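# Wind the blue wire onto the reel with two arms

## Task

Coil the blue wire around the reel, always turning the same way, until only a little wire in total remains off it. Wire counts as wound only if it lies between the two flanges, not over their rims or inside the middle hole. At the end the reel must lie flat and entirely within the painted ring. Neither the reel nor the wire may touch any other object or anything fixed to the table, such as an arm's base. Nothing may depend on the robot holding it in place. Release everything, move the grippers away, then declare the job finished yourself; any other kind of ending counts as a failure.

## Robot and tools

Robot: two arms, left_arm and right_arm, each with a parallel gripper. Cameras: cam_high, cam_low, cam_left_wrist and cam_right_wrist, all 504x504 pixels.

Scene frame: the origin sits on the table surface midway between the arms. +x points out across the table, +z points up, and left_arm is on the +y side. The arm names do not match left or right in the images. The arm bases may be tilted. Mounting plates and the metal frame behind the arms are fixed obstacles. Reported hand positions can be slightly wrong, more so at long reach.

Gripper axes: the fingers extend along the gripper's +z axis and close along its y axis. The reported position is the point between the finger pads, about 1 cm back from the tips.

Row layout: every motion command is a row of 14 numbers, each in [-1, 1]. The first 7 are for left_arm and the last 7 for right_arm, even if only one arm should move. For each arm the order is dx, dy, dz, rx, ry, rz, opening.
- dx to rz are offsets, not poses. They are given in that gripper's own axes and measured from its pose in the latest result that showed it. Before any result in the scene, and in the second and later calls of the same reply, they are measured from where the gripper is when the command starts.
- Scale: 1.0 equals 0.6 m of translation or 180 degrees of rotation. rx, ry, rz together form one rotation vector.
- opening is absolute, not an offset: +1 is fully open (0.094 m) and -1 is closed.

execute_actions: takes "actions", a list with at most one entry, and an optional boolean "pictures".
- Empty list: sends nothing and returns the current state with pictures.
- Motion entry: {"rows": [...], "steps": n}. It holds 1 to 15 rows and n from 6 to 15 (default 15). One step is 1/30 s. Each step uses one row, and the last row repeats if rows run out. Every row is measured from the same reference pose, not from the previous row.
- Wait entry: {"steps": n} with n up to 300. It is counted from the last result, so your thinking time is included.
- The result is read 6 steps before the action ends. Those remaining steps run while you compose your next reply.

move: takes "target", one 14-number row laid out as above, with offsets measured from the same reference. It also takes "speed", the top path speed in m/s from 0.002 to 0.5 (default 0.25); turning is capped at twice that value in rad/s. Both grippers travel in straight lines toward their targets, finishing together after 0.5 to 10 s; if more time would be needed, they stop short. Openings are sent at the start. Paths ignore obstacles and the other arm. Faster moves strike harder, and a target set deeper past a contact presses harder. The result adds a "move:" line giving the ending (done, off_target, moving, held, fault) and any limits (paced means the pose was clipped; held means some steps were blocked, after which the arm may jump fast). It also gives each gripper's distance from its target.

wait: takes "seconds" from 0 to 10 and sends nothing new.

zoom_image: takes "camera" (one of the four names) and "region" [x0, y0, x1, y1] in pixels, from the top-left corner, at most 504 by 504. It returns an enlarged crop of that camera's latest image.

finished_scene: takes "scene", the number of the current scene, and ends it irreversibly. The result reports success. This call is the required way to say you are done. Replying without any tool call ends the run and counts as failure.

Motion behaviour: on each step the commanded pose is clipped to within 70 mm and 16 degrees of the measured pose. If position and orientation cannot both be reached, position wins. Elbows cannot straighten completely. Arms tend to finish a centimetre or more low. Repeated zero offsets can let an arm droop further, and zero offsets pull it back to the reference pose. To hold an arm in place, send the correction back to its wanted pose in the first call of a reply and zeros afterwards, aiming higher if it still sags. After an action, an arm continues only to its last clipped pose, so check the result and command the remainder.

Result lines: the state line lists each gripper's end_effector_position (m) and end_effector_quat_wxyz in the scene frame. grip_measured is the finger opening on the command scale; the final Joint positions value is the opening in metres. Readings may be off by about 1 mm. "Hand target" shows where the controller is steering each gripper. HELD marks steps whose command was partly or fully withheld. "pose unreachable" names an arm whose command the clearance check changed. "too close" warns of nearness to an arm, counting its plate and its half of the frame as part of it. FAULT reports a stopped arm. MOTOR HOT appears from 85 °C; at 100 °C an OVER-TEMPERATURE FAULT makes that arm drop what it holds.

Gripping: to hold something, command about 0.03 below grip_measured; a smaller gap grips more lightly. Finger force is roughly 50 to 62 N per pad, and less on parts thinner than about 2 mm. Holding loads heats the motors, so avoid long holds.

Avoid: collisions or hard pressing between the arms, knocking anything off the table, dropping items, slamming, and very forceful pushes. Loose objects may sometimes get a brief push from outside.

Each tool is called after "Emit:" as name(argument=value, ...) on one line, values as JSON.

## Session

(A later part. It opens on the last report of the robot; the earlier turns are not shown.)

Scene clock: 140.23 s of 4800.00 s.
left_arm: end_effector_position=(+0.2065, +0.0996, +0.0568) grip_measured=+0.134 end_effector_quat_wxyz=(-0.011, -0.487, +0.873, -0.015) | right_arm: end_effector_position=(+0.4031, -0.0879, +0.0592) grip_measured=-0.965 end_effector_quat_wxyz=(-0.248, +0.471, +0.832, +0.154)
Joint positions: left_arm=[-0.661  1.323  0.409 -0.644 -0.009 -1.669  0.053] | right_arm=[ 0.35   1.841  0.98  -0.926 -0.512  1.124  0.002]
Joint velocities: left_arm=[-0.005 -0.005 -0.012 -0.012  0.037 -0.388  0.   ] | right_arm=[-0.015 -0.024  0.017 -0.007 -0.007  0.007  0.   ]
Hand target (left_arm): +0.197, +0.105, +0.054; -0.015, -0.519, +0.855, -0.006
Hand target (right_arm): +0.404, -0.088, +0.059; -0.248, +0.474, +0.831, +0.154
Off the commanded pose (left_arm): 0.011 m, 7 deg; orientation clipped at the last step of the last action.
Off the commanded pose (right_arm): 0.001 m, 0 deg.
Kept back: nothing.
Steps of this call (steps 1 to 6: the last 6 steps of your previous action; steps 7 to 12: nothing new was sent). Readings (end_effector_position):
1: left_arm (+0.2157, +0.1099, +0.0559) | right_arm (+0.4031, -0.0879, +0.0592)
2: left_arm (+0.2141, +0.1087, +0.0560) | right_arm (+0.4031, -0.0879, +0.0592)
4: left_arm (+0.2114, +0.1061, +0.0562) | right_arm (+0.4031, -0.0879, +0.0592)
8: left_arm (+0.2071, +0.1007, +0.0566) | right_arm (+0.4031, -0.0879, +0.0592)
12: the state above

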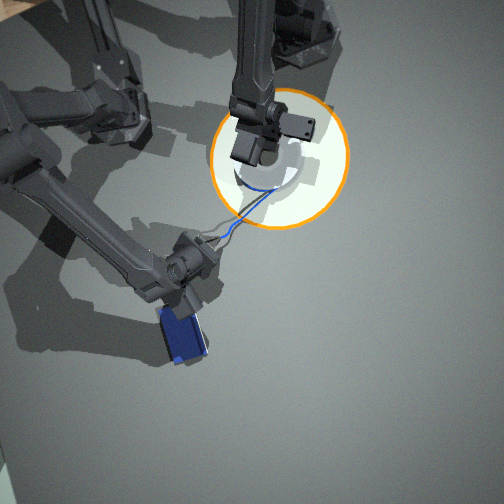

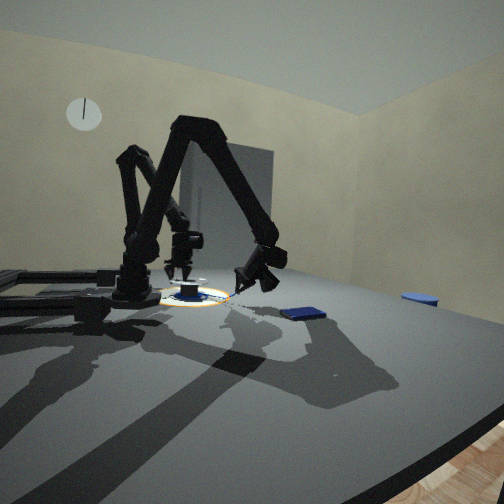

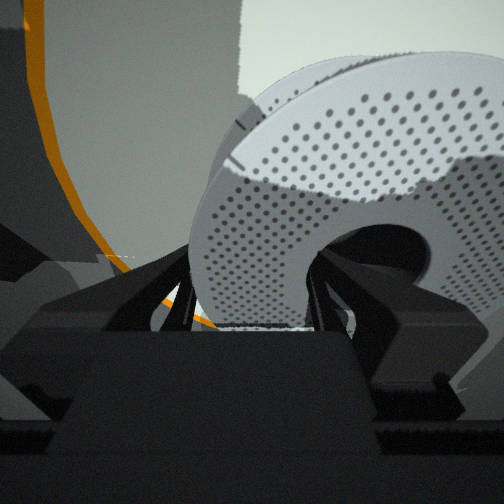

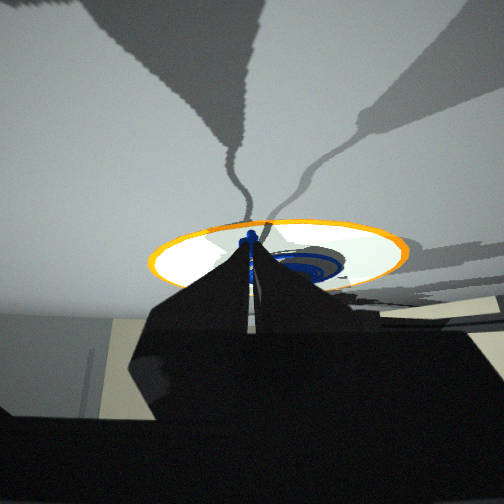

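Emit:
execute_actions(actions=[{"rows":[[0.004,0.008,0.005,-0.002,-0.004,-0.025,0.115, -0.005,-0.008,-0.004,-0.003,0,0.005,-0.99],[0.006,0.009,0.005,-0.002,-0.004,-0.033,0.115, -0.010,-0.016,-0.007,-0.007,0,0.010,-0.99],[0.008,0.009,0.005,-0.002,-0.004,-0.041,0.115, -0.016,-0.025,-0.011,-0.011,0,0.016,-0.99],[0.010,0.009,0.005,-0.002,-0.004,-0.049,0.115, -0.021,-0.034,-0.015,-0.015,-0.001,0.022,-0.99],[0.012,0.009,0.005,-0.002,-0.004,-0.057,0.115, -0.027,-0.043,-0.019,-0.018,-0.001,0.027,-0.99],[0.014,0.008,0.005,-0.002,-0.004,-0.064,0.115, -0.032,-0.052,-0.023,-0.022,-0.001,0.033,-0.99],[0.016,0.008,0.005,-0.002,-0.004,-0.071,0.115, -0.038,-0.061,-0.027,-0.026,-0.001,0.039,-0.99],[0.018,0.008,0.005,-0.002,-0.004,-0.077,0.115, -0.044,-0.070,-0.031,-0.030,-0.001,0.044,-0.99],[0.019,0.007,0.005,-0.002,-0.004,-0.082,0.115, -0.049,-0.079,-0.035,-0.034,-0.001,0.050,-0.99],[0.020,0.007,0.005,-0.002,-0.004,-0.086,0.115, -0.055,-0.088,-0.039,-0.038,-0.002,0.056,-0.99],[0.021,0.007,0.005,-0.002,-0.004,-0.090,0.115, -0.060,-0.096,-0.043,-0.041,-0.002,0.061,-0.99],[0.021,0.007,0.005,-0.002,-0.004,-0.090,0.115, -0.065,-0.104,-0.046,-0.044,-0.002,0.066,-0.99],[0.021,0.007,0.005,-0.002,-0.004,-0.090,0.115, -0.069,-0.110,-0.049,-0.047,-0.002,0.070,-0.99],[0.021,0.007,0.005,-0.002,-0.004,-0.090,0.115, -0.072,-0.115,-0.051,-0.049,-0.002,0.073,-0.99],[0.021,0.007,0.005,-0.002,-0.004,-0.090,0.115, -0.074,-0.118,-0.053,-0.050,-0.002,0.074,-0.99]],"steps":15}])

Emit:
execute_actions(actions=[{"steps":10}], pictures=true)

Emit:
zoom_image(camera="cam_high", region=[180, 110, 330, 260])

Emit:
zoom_image(camera="cam_low", region=[155, 270, 245, 315])

Emit:
zoom_image(camera="cam_right_wrist", region=[220, 200, 400, 310])

Scene clock: 143.27 s of 4800.00 s.
left_arm: end_effector_position=(+0.2024, +0.0932, +0.0573) grip_measured=+0.134 end_effector_quat_wxyz=(-0.009, -0.554, +0.832, -0.015) | right_arm: end_effector_position=(+0.3799, -0.1238, +0.0562) grip_measured=-0.965 end_effector_quat_wxyz=(-0.244, +0.518, +0.803, +0.165)
Joint positions: left_arm=[-0.699  1.323  0.409 -0.641 -0.015 -1.864  0.053] | right_arm=[ 0.258  1.781  0.871 -0.874 -0.52   1.148  0.002]
Joint velocities: left_arm=[-0.142 -0.024 -0.007  0.002 -0.022 -0.593 -0.   ] | right_arm=[-0.659 -0.327 -0.452  0.208 -0.051  0.037 -0.001]
Steps of this call (steps 1 to 82: nothing new was sent; steps 83 to 91: the first 9 steps of this action). Readings (end_effector_position):
83: left_arm (+0.2070, +0.0996, +0.0569) | right_arm (+0.4029, -0.0880, +0.0592)
84: left_arm (+0.2071, +0.0992, +0.0570) | right_arm (+0.4023, -0.0885, +0.0589)
86: left_arm (+0.2060, +0.0978, +0.0570) | right_arm (+0.3980, -0.0923, +0.0577)
90: left_arm (+0.2031, +0.0941, +0.0572) | right_arm (+0.3829, -0.1160, +0.0561)
91: the state above

Scene clock: 143.60 s of 4800.00 s.
left_arm: end_effector_position=(+0.1999, +0.0902, +0.0574) grip_measured=+0.134 end_effector_quat_wxyz=(-0.009, -0.592, +0.806, -0.015) | right_arm: end_effector_position=(+0.3689, -0.1732, +0.0611) grip_measured=-0.965 end_effector_quat_wxyz=(-0.226, +0.581, +0.760, +0.184)
Joint positions: left_arm=[-0.715  1.323  0.409 -0.641 -0.015 -1.974  0.053] | right_arm=[ 0.114  1.71   0.793 -0.842 -0.52   1.168  0.002]
Joint velocities: left_arm=[-0.015  0.005 -0.002 -0.002  0.007 -0.11   0.   ] | right_arm=[-0.005 -0.005 -0.012  0.027  0.007  0.007 -0.   ]
Hand target (left_arm): +0.196, +0.091, +0.054; -0.009, -0.604, +0.797, -0.008
Hand target (right_arm): +0.370, -0.172, +0.062; -0.221, +0.583, +0.759, +0.186
Off the commanded pose (left_arm): 0.005 m, 2 deg.
Off the commanded pose (right_arm): 0.003 m, 0 deg.
Kept back: nothing.
Steps of this call (steps 1 to 6: the last 6 steps of your previous action; steps 7 to 10: nothing new was sent). Readings (end_effector_position):
1: left_arm (+0.2017, +0.0924, +0.0573) | right_arm (+0.3775, -0.1319, +0.0564)
2: left_arm (+0.2011, +0.0917, +0.0573) | right_arm (+0.3754, -0.1398, +0.0569)
4: left_arm (+0.2004, +0.0908, +0.0574) | right_arm (+0.3719, -0.1541, +0.0581)
8: left_arm (+0.1999, +0.0902, +0.0574) | right_arm (+0.3685, -0.1719, +0.0607)
10: the state above

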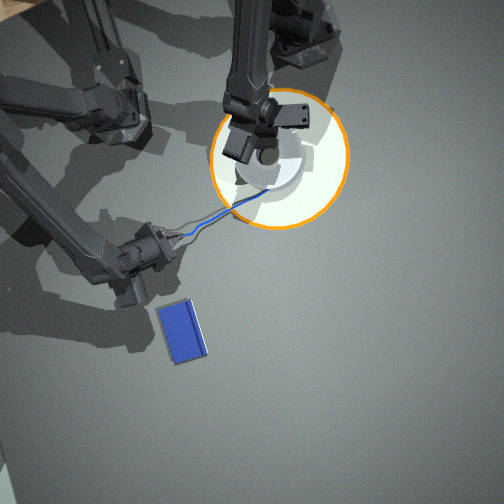

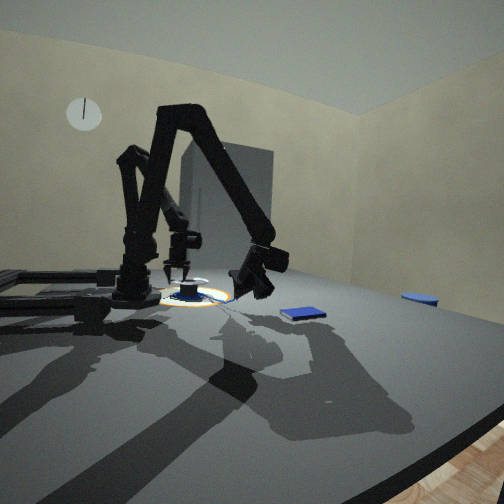

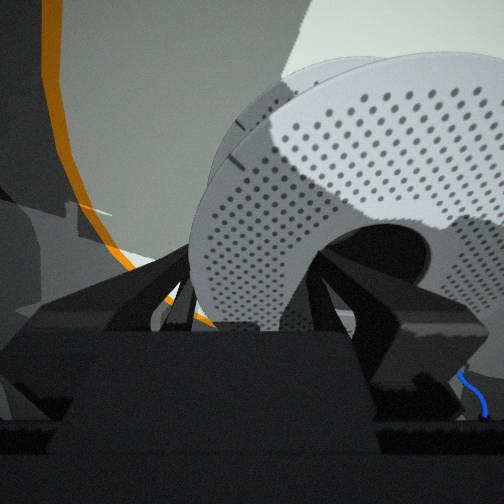

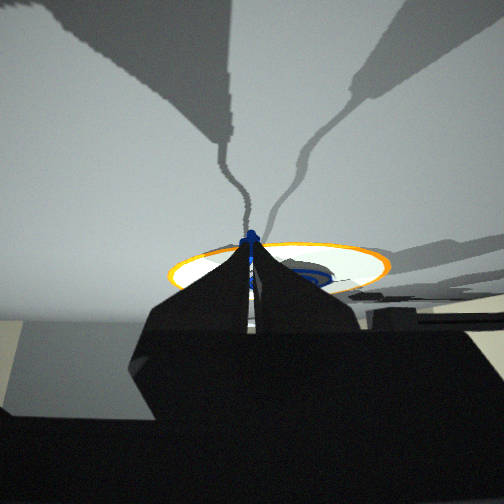

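Region (180, 110, 330, 260) of cam_high's 504x504 image, scaled by 3.360, with more detail than that image has.

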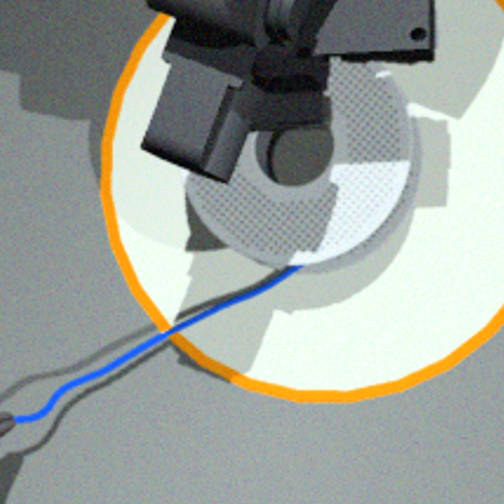

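Region (155, 270, 245, 315) of cam_low's 504x504 image, scaled by 5.600, with more detail than that image has.

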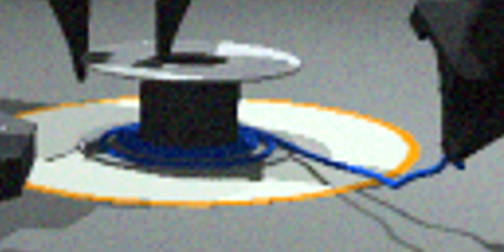

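Region (220, 200, 400, 310) of cam_right_wrist's 504x504 image, scaled by 2.800, with more detail than that image has.

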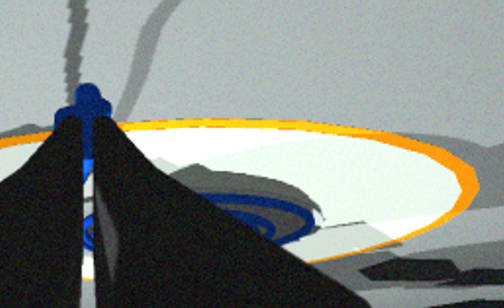

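Emit:
execute_actions(actions=[{"rows":[[0,0,0,0,0,0,0.45, 0,0,0.004,0,0,0,-0.99],[0,0,-0.003,0,0,0,0.8, -0.001,0,0.008,0,0,0,-0.99],[-0.004,0,-0.005,0.001,-0.002,0.022,0.95, -0.001,0,0.012,0,0,0,-0.99],[-0.008,0,-0.005,0.002,-0.004,0.044,0.95, -0.002,0,0.017,0,0,0,-0.99],[-0.013,-0.001,-0.005,0.002,-0.005,0.067,0.95, -0.002,0.001,0.022,0,0,0,-0.99],[-0.020,-0.002,-0.005,0.002,-0.005,0.086,0.95, -0.002,0.001,0.026,0,0,0,-0.99],[-0.024,-0.003,-0.005,0.002,-0.005,0.1,0.95, -0.003,0.001,0.030,0,0,0,-0.99],[-0.028,-0.004,-0.005,0.002,-0.005,0.114,0.95, -0.003,0.001,0.034,0,0,0,-0.99],[-0.031,-0.006,-0.005,0.002,-0.005,0.128,0.95, -0.003,0.001,0.034,0,0,0,-0.99],[-0.035,-0.007,-0.005,0.002,-0.005,0.142,0.95, -0.003,0.001,0.034,0,0,0,-0.99],[-0.039,-0.010,-0.005,0.002,-0.005,0.156,0.95, -0.003,0.001,0.034,0,0,0,-0.99],[-0.042,-0.013,-0.005,0.002,-0.005,0.169,0.95, -0.003,0.001,0.034,0,0,0,-0.99],[-0.045,-0.017,-0.005,0.002,-0.005,0.183,0.95, -0.003,0.001,0.034,0,0,0,-0.99],[-0.047,-0.021,-0.005,0.002,-0.005,0.197,0.95, -0.003,0.001,0.034,0,0,0,-0.99],[-0.050,-0.026,-0.005,0.002,-0.005,0.211,0.95, -0.003,0.001,0.034,0,0,0,-0.99]],"steps":15}])

Emit:
execute_actions(actions=[{"rows":[[-0.021,-0.014,-0.006,0.004,0,0.086,0.95, 0,0,0,0,0,0,-0.99],[-0.025,-0.018,-0.006,0.005,0,0.1,0.95, 0,0,0,0,0,0,-0.99],[-0.029,-0.022,-0.006,0.006,0,0.114,0.95, 0,0,0,0,0,0,-0.99],[-0.032,-0.027,-0.006,0.006,0,0.128,0.95, 0,0,0,0,0,0,-0.99],[-0.036,-0.031,-0.006,0.006,0,0.142,0.95, 0,0,0,0,0,0,-0.99],[-0.040,-0.035,-0.006,0.006,0,0.156,0.95, 0,0,0,0,0,0,-0.99],[-0.043,-0.038,-0.006,0.006,0,0.169,0.95, 0,0,0,0,0,0,-0.99],[-0.047,-0.040,-0.006,0.006,0,0.183,0.95, 0,0,0,0,0,0,-0.99],[-0.050,-0.042,-0.006,0.006,0,0.197,0.95, 0,0,0,0,0,0,-0.99],[-0.054,-0.045,-0.006,0.006,0,0.211,0.95, 0,0,0,0,0,0,-0.99],[-0.057,-0.047,-0.006,0.006,0,0.225,0.95, 0,0,0,0,0,0,-0.99],[-0.060,-0.050,-0.006,0.006,0,0.239,0.95, 0,0,0,0,0,0,-0.99],[-0.063,-0.052,-0.006,0.006,0,0.253,0.95, 0,0,0,0,0,0,-0.99],[-0.066,-0.055,-0.006,0.006,0,0.267,0.95, 0,0,0,0,0,0,-0.99],[-0.069,-0.058,-0.006,0.006,0,0.281,0.95, 0,0,0,0,0,0,-0.99]],"steps":15}])

Emit:
execute_actions(actions=[{"rows":[[-0.038,-0.023,-0.007,0.005,-0.004,0.086,0.95, 0,0,0,0,0,0,-0.99],[-0.042,-0.024,-0.007,0.005,-0.004,0.1,0.95, 0,0,0,0,0,0,-0.99],[-0.046,-0.025,-0.007,0.005,-0.004,0.114,0.95, 0,0,0,0,0,0,-0.99],[-0.049,-0.027,-0.007,0.005,-0.004,0.128,0.95, 0,0,0,0,0,0,-0.99],[-0.053,-0.028,-0.007,0.005,-0.004,0.142,0.95, 0,0,0,0,0,0,-0.99],[-0.057,-0.030,-0.007,0.005,-0.004,0.156,0.95, 0,0,0,0,0,0,-0.99],[-0.060,-0.031,-0.007,0.005,-0.004,0.169,0.95, 0,0,0,0,0,0,-0.99],[-0.064,-0.033,-0.007,0.005,-0.004,0.183,0.95, 0,0,0,0,0,0,-0.99],[-0.067,-0.035,-0.007,0.005,-0.004,0.197,0.95, 0,0,0,0,0,0,-0.99],[-0.071,-0.038,-0.007,0.005,-0.004,0.211,0.95, 0,0,0,0,0,0,-0.99],[-0.074,-0.040,-0.007,0.005,-0.004,0.225,0.95, 0,0,0,0,0,0,-0.99],[-0.077,-0.043,-0.007,0.005,-0.004,0.239,0.95, 0,0,0,0,0,0,-0.99],[-0.080,-0.045,-0.007,0.005,-0.004,0.253,0.95, 0,0,0,0,0,0,-0.99],[-0.083,-0.048,-0.007,0.005,-0.004,0.267,0.95, 0,0,0,0,0,0,-0.99],[-0.086,-0.051,-0.007,0.005,-0.004,0.281,0.95, 0,0,0,0,0,0,-0.99]],"steps":15}])

Emit:
execute_actions(actions=[{"rows":[[-0.047,-0.008,-0.007,0.001,-0.006,0.086,0.95, 0,0,0,0,0,0,-0.99],[-0.051,-0.009,-0.007,0.001,-0.006,0.1,0.95, 0,0,0,0,0,0,-0.99],[-0.055,-0.010,-0.007,0.001,-0.006,0.114,0.95, 0,0,0,0,0,0,-0.99],[-0.058,-0.012,-0.007,0.001,-0.006,0.128,0.95, 0,0,0,0,0,0,-0.99],[-0.062,-0.013,-0.007,0.001,-0.006,0.142,0.95, 0,0,0,0,0,0,-0.99],[-0.066,-0.015,-0.007,0.001,-0.006,0.156,0.95, 0,0,0,0,0,0,-0.99],[-0.069,-0.016,-0.007,0.001,-0.006,0.169,0.95, 0,0,0,0,0,0,-0.99],[-0.073,-0.018,-0.007,0.001,-0.006,0.183,0.95, 0,0,0,0,0,0,-0.99],[-0.076,-0.020,-0.007,0.001,-0.006,0.197,0.95, 0,0,0,0,0,0,-0.99],[-0.080,-0.023,-0.007,0.001,-0.006,0.211,0.95, 0,0,0,0,0,0,-0.99],[-0.083,-0.025,-0.007,0.001,-0.006,0.225,0.95, 0,0,0,0,0,0,-0.99],[-0.086,-0.028,-0.007,0.001,-0.006,0.239,0.95, 0,0,0,0,0,0,-0.99],[-0.089,-0.030,-0.007,0.001,-0.006,0.253,0.95, 0,0,0,0,0,0,-0.99],[-0.092,-0.033,-0.007,0.001,-0.006,0.267,0.95, 0,0,0,0,0,0,-0.99],[-0.095,-0.036,-0.007,0.001,-0.006,0.281,0.95, 0,0,0,0,0,0,-0.99]],"steps":15}])

Emit:
execute_actions(actions=[{"rows":[[-0.046,0.009,-0.007,-0.002,-0.005,0.086,0.95, 0,0,0,0,0,0,-0.99],[-0.050,0.008,-0.007,-0.002,-0.005,0.1,0.95, 0,0,0,0,0,0,-0.99],[-0.054,0.007,-0.007,-0.002,-0.005,0.114,0.95, 0,0,0,0,0,0,-0.99],[-0.057,0.005,-0.007,-0.002,-0.005,0.128,0.95, 0,0,0,0,0,0,-0.99],[-0.061,0.004,-0.007,-0.002,-0.005,0.142,0.95, 0,0,0,0,0,0,-0.99],[-0.065,0.002,-0.007,-0.002,-0.005,0.156,0.95, 0,0,0,0,0,0,-0.99],[-0.068,0.001,-0.007,-0.002,-0.005,0.169,0.95, 0,0,0,0,0,0,-0.99],[-0.072,-0.001,-0.007,-0.002,-0.005,0.183,0.95, 0,0,0,0,0,0,-0.99],[-0.075,-0.003,-0.007,-0.002,-0.005,0.197,0.95, 0,0,0,0,0,0,-0.99],[-0.079,-0.006,-0.007,-0.002,-0.005,0.211,0.95, 0,0,0,0,0,0,-0.99],[-0.082,-0.008,-0.007,-0.002,-0.005,0.225,0.95, 0,0,0,0,0,0,-0.99],[-0.085,-0.011,-0.007,-0.002,-0.005,0.239,0.95, 0,0,0,0,0,0,-0.99],[-0.088,-0.013,-0.007,-0.002,-0.005,0.253,0.95, 0,0,0,0,0,0,-0.99],[-0.091,-0.016,-0.007,-0.002,-0.005,0.267,0.95, 0,0,0,0,0,0,-0.99],[-0.094,-0.019,-0.007,-0.002,-0.005,0.281,0.95, 0,0,0,0,0,0,-0.99]],"steps":15}])

Emit:
execute_actions(actions=[{"rows":[[-0.034,0.023,-0.006,-0.004,-0.003,0.086,0.95, 0,0,0,0,0,0,-0.99],[-0.038,0.022,-0.006,-0.004,-0.003,0.1,0.95, 0,0,0,0,0,0,-0.99],[-0.042,0.021,-0.006,-0.004,-0.003,0.114,0.95, 0,0,0,0,0,0,-0.99],[-0.045,0.019,-0.006,-0.004,-0.003,0.128,0.95, 0,0,0,0,0,0,-0.99],[-0.048,0.017,-0.006,-0.004,-0.003,0.142,0.95, 0,0,0,0,0,0,-0.99],[-0.051,0.014,-0.006,-0.004,-0.003,0.156,0.95, 0,0,0,0,0,0,-0.99],[-0.054,0.011,-0.006,-0.004,-0.003,0.169,0.95, 0,0,0,0,0,0,-0.99],[-0.057,0.008,-0.006,-0.004,-0.003,0.183,0.95, 0,0,0,0,0,0,-0.99],[-0.059,0.004,-0.006,-0.004,-0.003,0.197,0.95, 0,0,0,0,0,0,-0.99],[-0.062,0.000,-0.005,-0.003,-0.002,0.211,0.95, 0,0,0,0,0,0,-0.99],[-0.064,-0.004,-0.005,-0.003,-0.002,0.225,0.95, 0,0,0,0,0,0,-0.99],[-0.066,-0.008,-0.005,-0.003,-0.002,0.239,0.95, 0,0,0,0,0,0,-0.99],[-0.068,-0.012,-0.005,-0.003,-0.002,0.252,0.95, 0,0,0,0,0,0,-0.99],[-0.070,-0.015,-0.005,-0.003,-0.002,0.262,0.95, 0,0,0,0,0,0,-0.99],[-0.071,-0.018,-0.005,-0.003,-0.002,0.270,0.95, 0,0,0,0,0,0,-0.99]],"steps":15}])

Emit:
execute_actions(actions=[{"steps":13}], pictures=true)

Scene clock: 148.47 s of 4800.00 s.
left_arm: end_effector_position=(+0.2063, +0.0976, +0.0582) grip_measured=+0.948 end_effector_quat_wxyz=(+0.008, -0.506, +0.862, -0.011) | right_arm: end_effector_position=(+0.3741, -0.1692, +0.0548) grip_measured=-0.965 end_effector_quat_wxyz=(-0.215, +0.578, +0.763, +0.191)
Joint positions: left_arm=[-0.697  1.318  0.409 -0.644 -0.047 -1.749  0.092] | right_arm=[ 0.125  1.721  0.786 -0.792 -0.522  1.178  0.002]
Joint velocities: left_arm=[ 0.259 -0.054 -0.007 -0.022 -0.037  1.385  0.001] | right_arm=[ 0.093  0.122 -0.037  0.173 -0.051 -0.037 -0.001]
Steps of this call (steps 1 to 90: nothing new was sent; then 1.57 s passed at rest; steps 91 to 99: the first 9 steps of this action). Readings (end_effector_position):
91: left_arm (+0.2000, +0.0902, +0.0574) | right_arm (+0.3692, -0.1731, +0.0611)
92: left_arm (+0.2000, +0.0902, +0.0574) | right_arm (+0.3694, -0.1731, +0.0610)
94: left_arm (+0.2008, +0.0916, +0.0574) | right_arm (+0.3711, -0.1731, +0.0606)
98: left_arm (+0.2048, +0.0961, +0.0580) | right_arm (+0.3742, -0.1704, +0.0566)
99: the state above

Scene clock: 148.97 s of 4800.00 s.
left_arm: end_effector_position=(+0.2281, +0.1235, +0.0564) grip_measured=+0.948 end_effector_quat_wxyz=(+0.016, -0.216, +0.976, +0.004) | right_arm: end_effector_position=(+0.3710, -0.1664, +0.0490) grip_measured=-0.965 end_effector_quat_wxyz=(-0.219, +0.579, +0.763, +0.188)
Joint positions: left_arm=[-0.569  1.334  0.421 -0.644 -0.069 -0.995  0.092] | right_arm=[ 0.132  1.735  0.781 -0.78  -0.522  1.184  0.002]
Joint velocities: left_arm=[ 0.2    0.142  0.129 -0.012  0.022  1.414 -0.001] | right_arm=[ 0.005 -0.024  0.007 -0.012 -0.037 -0.007 -0.001]
Off your previous action's commanded pose (left_arm): 0.009 m, 13 deg at its last step (step 6 of this call).
Off your previous action's commanded pose (right_arm): 0.008 m, 1 deg at its last step (step 6 of this call).
Steps of this call (steps 1 to 6: the last 6 steps of your previous action; steps 7 to 15: the first 9 steps of this action, its rows measured from where the robot was after step 6). Readings (end_effector_position):
6: left_arm (+0.2159, +0.1101, +0.0583) | right_arm (+0.3709, -0.1664, +0.0491)
7: left_arm (+0.2180, +0.1132, +0.0582) | right_arm (+0.3710, -0.1664, +0.0490)
8: left_arm (+0.2196, +0.1156, +0.0582) | right_arm (+0.3710, -0.1664, +0.0490)
10: left_arm (+0.2213, +0.1185, +0.0580) | right_arm (+0.3710, -0.1664, +0.0490)
14: left_arm (+0.2261, +0.1228, +0.0567) | right_arm (+0.3710, -0.1664, +0.0490)
15: the state above

Scene clock: 149.47 s of 4800.00 s.
left_arm: end_effector_position=(+0.2639, +0.1176, +0.0575) grip_measured=+0.948 end_effector_quat_wxyz=(+0.015, +0.119, +0.993, +0.013) | right_arm: end_effector_position=(+0.3710, -0.1664, +0.0490) grip_measured=-0.965 end_effector_quat_wxyz=(-0.219, +0.579, +0.763, +0.188)
Joint positions: left_arm=[-0.522  1.418  0.509 -0.644 -0.078 -0.273  0.092] | right_arm=[ 0.132  1.735  0.781 -0.78  -0.522  1.184  0.002]
Joint velocities: left_arm=[ 0.054  0.151  0.164 -0.002  0.051  1.311 -0.001] | right_arm=[ 0.005 -0.005 -0.012 -0.002  0.051 -0.037 -0.   ]
Off your previous action's commanded pose (left_arm): 0.026 m, 13 deg at its last step (step 6 of this call).
Off your previous action's commanded pose (right_arm): 0.000 m, 0 deg at its last step (step 6 of this call).
Steps of this call (steps 1 to 6: the last 6 steps of your previous action; steps 7 to 15: the first 9 steps of this action, its rows measured from where the robot was after step 6). Readings (end_effector_position):
6: left_arm (+0.2448, +0.1247, +0.0577) | right_arm (+0.3710, -0.1664, +0.0490)
7: left_arm (+0.2478, +0.1250, +0.0580) | right_arm (+0.3710, -0.1664, +0.0490)
8: left_arm (+0.2501, +0.1243, +0.0580) | right_arm (+0.3710, -0.1664, +0.0490)
10: left_arm (+0.2540, +0.1222, +0.0578) | right_arm (+0.3710, -0.1664, +0.0490)
14: left_arm (+0.2615, +0.1184, +0.0574) | right_arm (+0.3710, -0.1664, +0.0490)
15: the state above

Scene clock: 149.97 s of 4800.00 s.
left_arm: end_effector_position=(+0.2963, +0.0949, +0.0573) grip_measured=+0.948 end_effector_quat_wxyz=(+0.015, +0.436, +0.900, +0.019) | right_arm: end_effector_position=(+0.3710, -0.1664, +0.0490) grip_measured=-0.965 end_effector_quat_wxyz=(-0.219, +0.579, +0.763, +0.188)
Joint positions: left_arm=[-0.537  1.509  0.608 -0.645 -0.082  0.375  0.092] | right_arm=[ 0.132  1.735  0.781 -0.78  -0.522  1.184  0.002]
Joint velocities: left_arm=[-0.063  0.142  0.149 -0.017  0.007  1.179  0.   ] | right_arm=[-0.005 -0.005 -0.012 -0.012 -0.051  0.007 -0.001]
Off your previous action's commanded pose (left_arm): 0.024 m, 12 deg at its last step (step 6 of this call).
Off your previous action's commanded pose (right_arm): 0.000 m, 0 deg at its last step (step 6 of this call).
Steps of this call (steps 1 to 6: the last 6 steps of your previous action; steps 7 to 15: the first 9 steps of this action, its rows measured from where the robot was after step 6). Readings (end_effector_position):
6: left_arm (+0.2785, +0.1113, +0.0581) | right_arm (+0.3710, -0.1664, +0.0490)
7: left_arm (+0.2812, +0.1100, +0.0582) | right_arm (+0.3710, -0.1664, +0.0490)
8: left_arm (+0.2838, +0.1084, +0.0582) | right_arm (+0.3710, -0.1664, +0.0490)
10: left_arm (+0.2881, +0.1042, +0.0579) | right_arm (+0.3710, -0.1664, +0.0490)
14: left_arm (+0.2949, +0.0965, +0.0574) | right_arm (+0.3710, -0.1664, +0.0490)
15: the state above

Scene clock: 150.47 s of 4800.00 s.
left_arm: end_effector_position=(+0.3058, +0.0595, +0.0555) grip_measured=+0.948 end_effector_quat_wxyz=(+0.007, +0.710, +0.704, +0.024) | right_arm: end_effector_position=(+0.3710, -0.1664, +0.0490) grip_measured=-0.965 end_effector_quat_wxyz=(-0.219, +0.579, +0.763, +0.188)
Joint positions: left_arm=[-0.615  1.578  0.681 -0.656 -0.086  0.973  0.092] | right_arm=[ 0.132  1.735  0.781 -0.78  -0.522  1.184  0.002]
Joint velocities: left_arm=[-0.161  0.083  0.105 -0.022 -0.066  1.121 -0.   ] | right_arm=[-0.015 -0.015 -0.012  0.002 -0.051 -0.095 -0.   ]
Off your previous action's commanded pose (left_arm): 0.025 m, 13 deg at its last step (step 6 of this call).
Off your previous action's commanded pose (right_arm): 0.000 m, 0 deg at its last step (step 6 of this call).
Steps of this call (steps 1 to 6: the last 6 steps of your previous action; steps 7 to 15: the first 9 steps of this action, its rows measured from where the robot was after step 6). Readings (end_effector_position):
6: left_arm (+0.3027, +0.0833, +0.0571) | right_arm (+0.3710, -0.1664, +0.0490)
7: left_arm (+0.3037, +0.0810, +0.0570) | right_arm (+0.3710, -0.1664, +0.0490)
8: left_arm (+0.3046, +0.0783, +0.0569) | right_arm (+0.3710, -0.1664, +0.0490)
10: left_arm (+0.3053, +0.0724, +0.0563) | right_arm (+0.3710, -0.1664, +0.0490)
14: left_arm (+0.3057, +0.0619, +0.0555) | right_arm (+0.3710, -0.1664, +0.0490)
15: the state above

Scene clock: 150.97 s of 4800.00 s.
left_arm: end_effector_position=(+0.2919, +0.0261, +0.0539) grip_measured=+0.949 end_effector_quat_wxyz=(-0.001, +0.903, +0.429, +0.026) | right_arm: end_effector_position=(+0.3710, -0.1664, +0.0490) grip_measured=-0.965 end_effector_quat_wxyz=(-0.219, +0.579, +0.763, +0.188)
Joint positions: left_arm=[-0.72   1.607  0.707 -0.66  -0.089  1.544  0.092] | right_arm=[ 0.132  1.735  0.781 -0.78  -0.522  1.184  0.002]
Joint velocities: left_arm=[-0.2   -0.005 -0.012  0.007  0.051  1.106  0.001] | right_arm=[-0.015 -0.015 -0.007 -0.002 -0.037  0.022  0.   ]
Off your previous action's commanded pose (left_arm): 0.022 m, 12 deg at its last step (step 6 of this call).
Off your previous action's commanded pose (right_arm): 0.000 m, 0 deg at its last step (step 6 of this call).
Steps of this call (steps 1 to 6: the last 6 steps of your previous action; steps 7 to 15: the first 9 steps of this action, its rows measured from where the robot was after step 6). Readings (end_effector_position):
6: left_arm (+0.3045, +0.0460, +0.0555) | right_arm (+0.3710, -0.1664, +0.0490)
7: left_arm (+0.3038, +0.0435, +0.0555) | right_arm (+0.3710, -0.1664, +0.0490)
8: left_arm (+0.3028, +0.0410, +0.0552) | right_arm (+0.3710, -0.1664, +0.0490)
10: left_arm (+0.3000, +0.0359, +0.0546) | right_arm (+0.3710, -0.1664, +0.0490)
14: left_arm (+0.2934, +0.0280, +0.0538) | right_arm (+0.3710, -0.1664, +0.0490)
15: the state above

Scene clock: 151.40 s of 4800.00 s.
left_arm: end_effector_position=(+0.2812, +0.0131, +0.0546) grip_measured=+0.949 end_effector_quat_wxyz=(-0.004, +0.967, +0.253, +0.026) | right_arm: end_effector_position=(+0.3710, -0.1664, +0.0490) grip_measured=-0.965 end_effector_quat_wxyz=(-0.219, +0.579, +0.763, +0.188)
Joint positions: left_arm=[-0.769  1.607  0.707 -0.66  -0.089  1.871  0.092] | right_arm=[ 0.132  1.735  0.781 -0.78  -0.522  1.184  0.002]
Joint velocities: left_arm=[ 0.015 -0.005 -0.002 -0.012 -0.051  0.183  0.001] | right_arm=[ 0.015 -0.005 -0.002  0.007 -0.007  0.037  0.   ]
Hand target (left_arm): +0.282, +0.008, +0.057; -0.002, +0.973, +0.230, +0.027
Hand target (right_arm): +0.371, -0.166, +0.049; -0.219, +0.579, +0.763, +0.188
Off the commanded pose (left_arm): 0.006 m, 3 deg.
Off the commanded pose (right_arm): 0.000 m, 0 deg.
Kept back: nothing.
Steps of this call (steps 1 to 6: the last 6 steps of your previous action; steps 7 to 13: nothing new was sent). Readings (end_effector_position):
1: left_arm (+0.2906, +0.0244, +0.0540) | right_arm (+0.3710, -0.1664, +0.0490)
2: left_arm (+0.2892, +0.0226, +0.0541) | right_arm (+0.3710, -0.1664, +0.0490)
4: left_arm (+0.2863, +0.0192, +0.0542) | right_arm (+0.3710, -0.1664, +0.0490)
8: left_arm (+0.2818, +0.0139, +0.0545) | right_arm (+0.3710, -0.1664, +0.0490)
13: the state above

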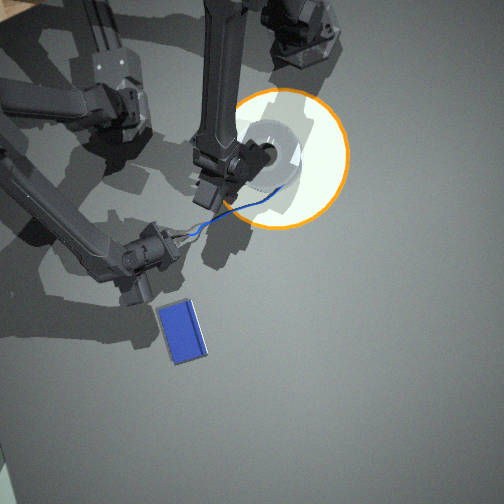

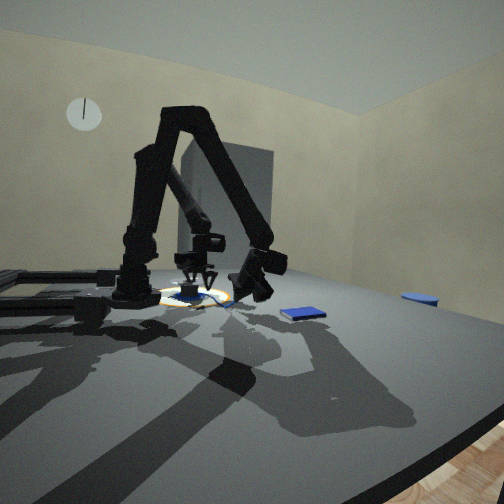

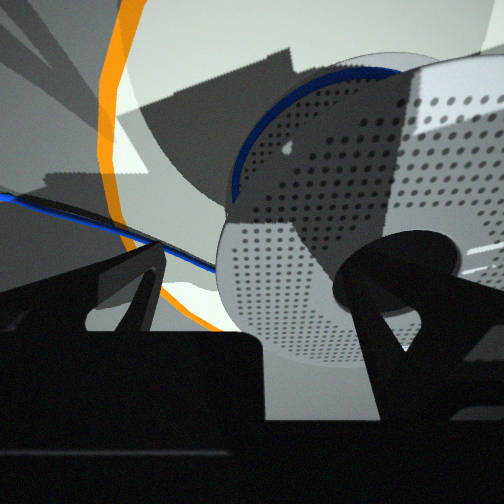

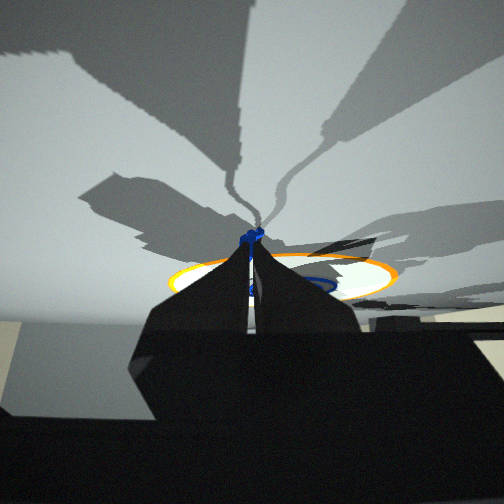

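Emit:
execute_actions(actions=[{"rows":[[0.002,-0.005,-0.004,0.001,-0.005,0.008,0.95, 0,0,-0.003,0,0,0,-0.99],[0.004,-0.010,-0.007,0.001,-0.010,0.008,0.9, 0,0,-0.003,0,0,0,-0.99],[0.006,-0.015,-0.009,0.002,-0.015,0.008,0.85, 0,0,-0.003,0,0,0,-0.99],[0.008,-0.020,-0.010,0.002,-0.019,0.008,0.8, 0,0,-0.003,0,0,0,-0.99],[0.009,-0.024,-0.010,0.002,-0.022,0.008,0.72, 0,0,-0.003,0,0,0,-0.99],[0.009,-0.025,-0.010,0.002,-0.022,0.008,0.64, 0,0,-0.003,0,0,0,-0.99],[0.009,-0.025,-0.010,0.002,-0.022,0.008,0.56, 0,0,-0.003,0,0,0,-0.99],[0.009,-0.025,-0.010,0.002,-0.022,0.008,0.48, 0,0,-0.003,0,0,0,-0.99],[0.009,-0.025,-0.010,0.002,-0.022,0.008,0.42, 0,0,-0.003,0,0,0,-0.99],[0.009,-0.025,-0.010,0.002,-0.022,0.008,0.38, 0,0,-0.003,0,0,0,-0.99],[0.009,-0.025,-0.010,0.002,-0.022,0.008,0.35, 0,0,-0.003,0,0,0,-0.99]],"steps":12}])

Emit:
execute_actions(actions=[{"steps":9}], pictures=true)

Scene clock: 152.37 s of 4800.00 s.
left_arm: end_effector_position=(+0.2755, +0.0174, +0.0548) grip_measured=+0.681 end_effector_quat_wxyz=(-0.000, +0.971, +0.241, -0.005) | right_arm: end_effector_position=(+0.3710, -0.1664, +0.0490) grip_measured=-0.965 end_effector_quat_wxyz=(-0.219, +0.579, +0.763, +0.188)
Joint positions: left_arm=[-0.742  1.604  0.706 -0.688 -0.032  1.921  0.079] | right_arm=[ 0.132  1.735  0.781 -0.78  -0.522  1.184  0.002]
Joint velocities: left_arm=[ 0.278 -0.083 -0.032 -0.095  0.081  0.212 -0.078] | right_arm=[-0.005 -0.005  0.012 -0.017 -0.007 -0.051 -0.   ]
Steps of this call (steps 1 to 23: nothing new was sent; steps 24 to 29: the first 6 steps of this action). Readings (end_effector_position):
24: left_arm (+0.2805, +0.0127, +0.0545) | right_arm (+0.3710, -0.1664, +0.0490)
25: left_arm (+0.2788, +0.0120, +0.0544) | right_arm (+0.3710, -0.1664, +0.0490)
27: left_arm (+0.2754, +0.0130, +0.0544) | right_arm (+0.3710, -0.1664, +0.0490)
29: the state above

Scene clock: 152.67 s of 4800.00 s.
left_arm: end_effector_position=(+0.2793, +0.0253, +0.0564) grip_measured=+0.352 end_effector_quat_wxyz=(-0.001, +0.970, +0.244, -0.007) | right_arm: end_effector_position=(+0.3710, -0.1664, +0.0490) grip_measured=-0.965 end_effector_quat_wxyz=(-0.219, +0.579, +0.763, +0.188)
Joint positions: left_arm=[-0.716  1.596  0.703 -0.697 -0.029  1.941  0.064] | right_arm=[ 0.132  1.735  0.781 -0.78  -0.522  1.184  0.002]
Joint velocities: left_arm=[-0.005 -0.015 -0.002 -0.012  0.051  0.022 -0.   ] | right_arm=[-0.015 -0.005  0.002 -0.007  0.051  0.022 -0.001]
Hand target (left_arm): +0.278, +0.029, +0.061; +0.001, +0.971, +0.241, -0.008
Hand target (right_arm): +0.371, -0.167, +0.051; -0.219, +0.579, +0.763, +0.188
Off the commanded pose (left_arm): 0.006 m, 0 deg.
Off the commanded pose (right_arm): 0.002 m, 0 deg.
Kept back: nothing.
Steps of this call (steps 1 to 6: the last 6 steps of your previous action; steps 7 to 9: nothing new was sent). Readings (end_effector_position):
1: left_arm (+0.2768, +0.0202, +0.0551) | right_arm (+0.3710, -0.1664, +0.0490)
2: left_arm (+0.2780, +0.0226, +0.0554) | right_arm (+0.3710, -0.1664, +0.0490)
4: left_arm (+0.2795, +0.0250, +0.0561) | right_arm (+0.3710, -0.1664, +0.0490)
8: left_arm (+0.2793, +0.0253, +0.0564) | right_arm (+0.3710, -0.1664, +0.0490)
9: the state above

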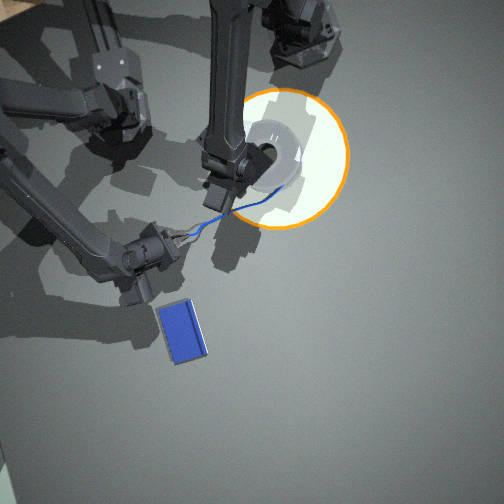

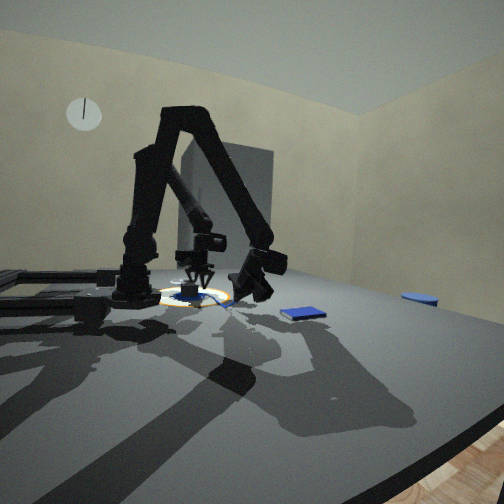

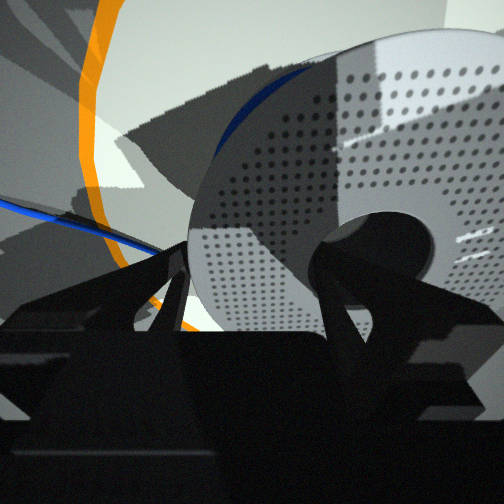

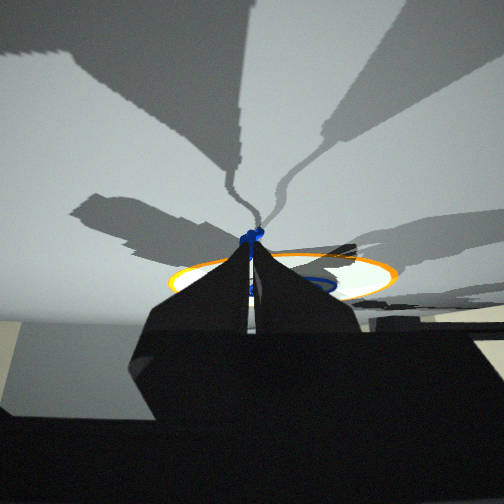

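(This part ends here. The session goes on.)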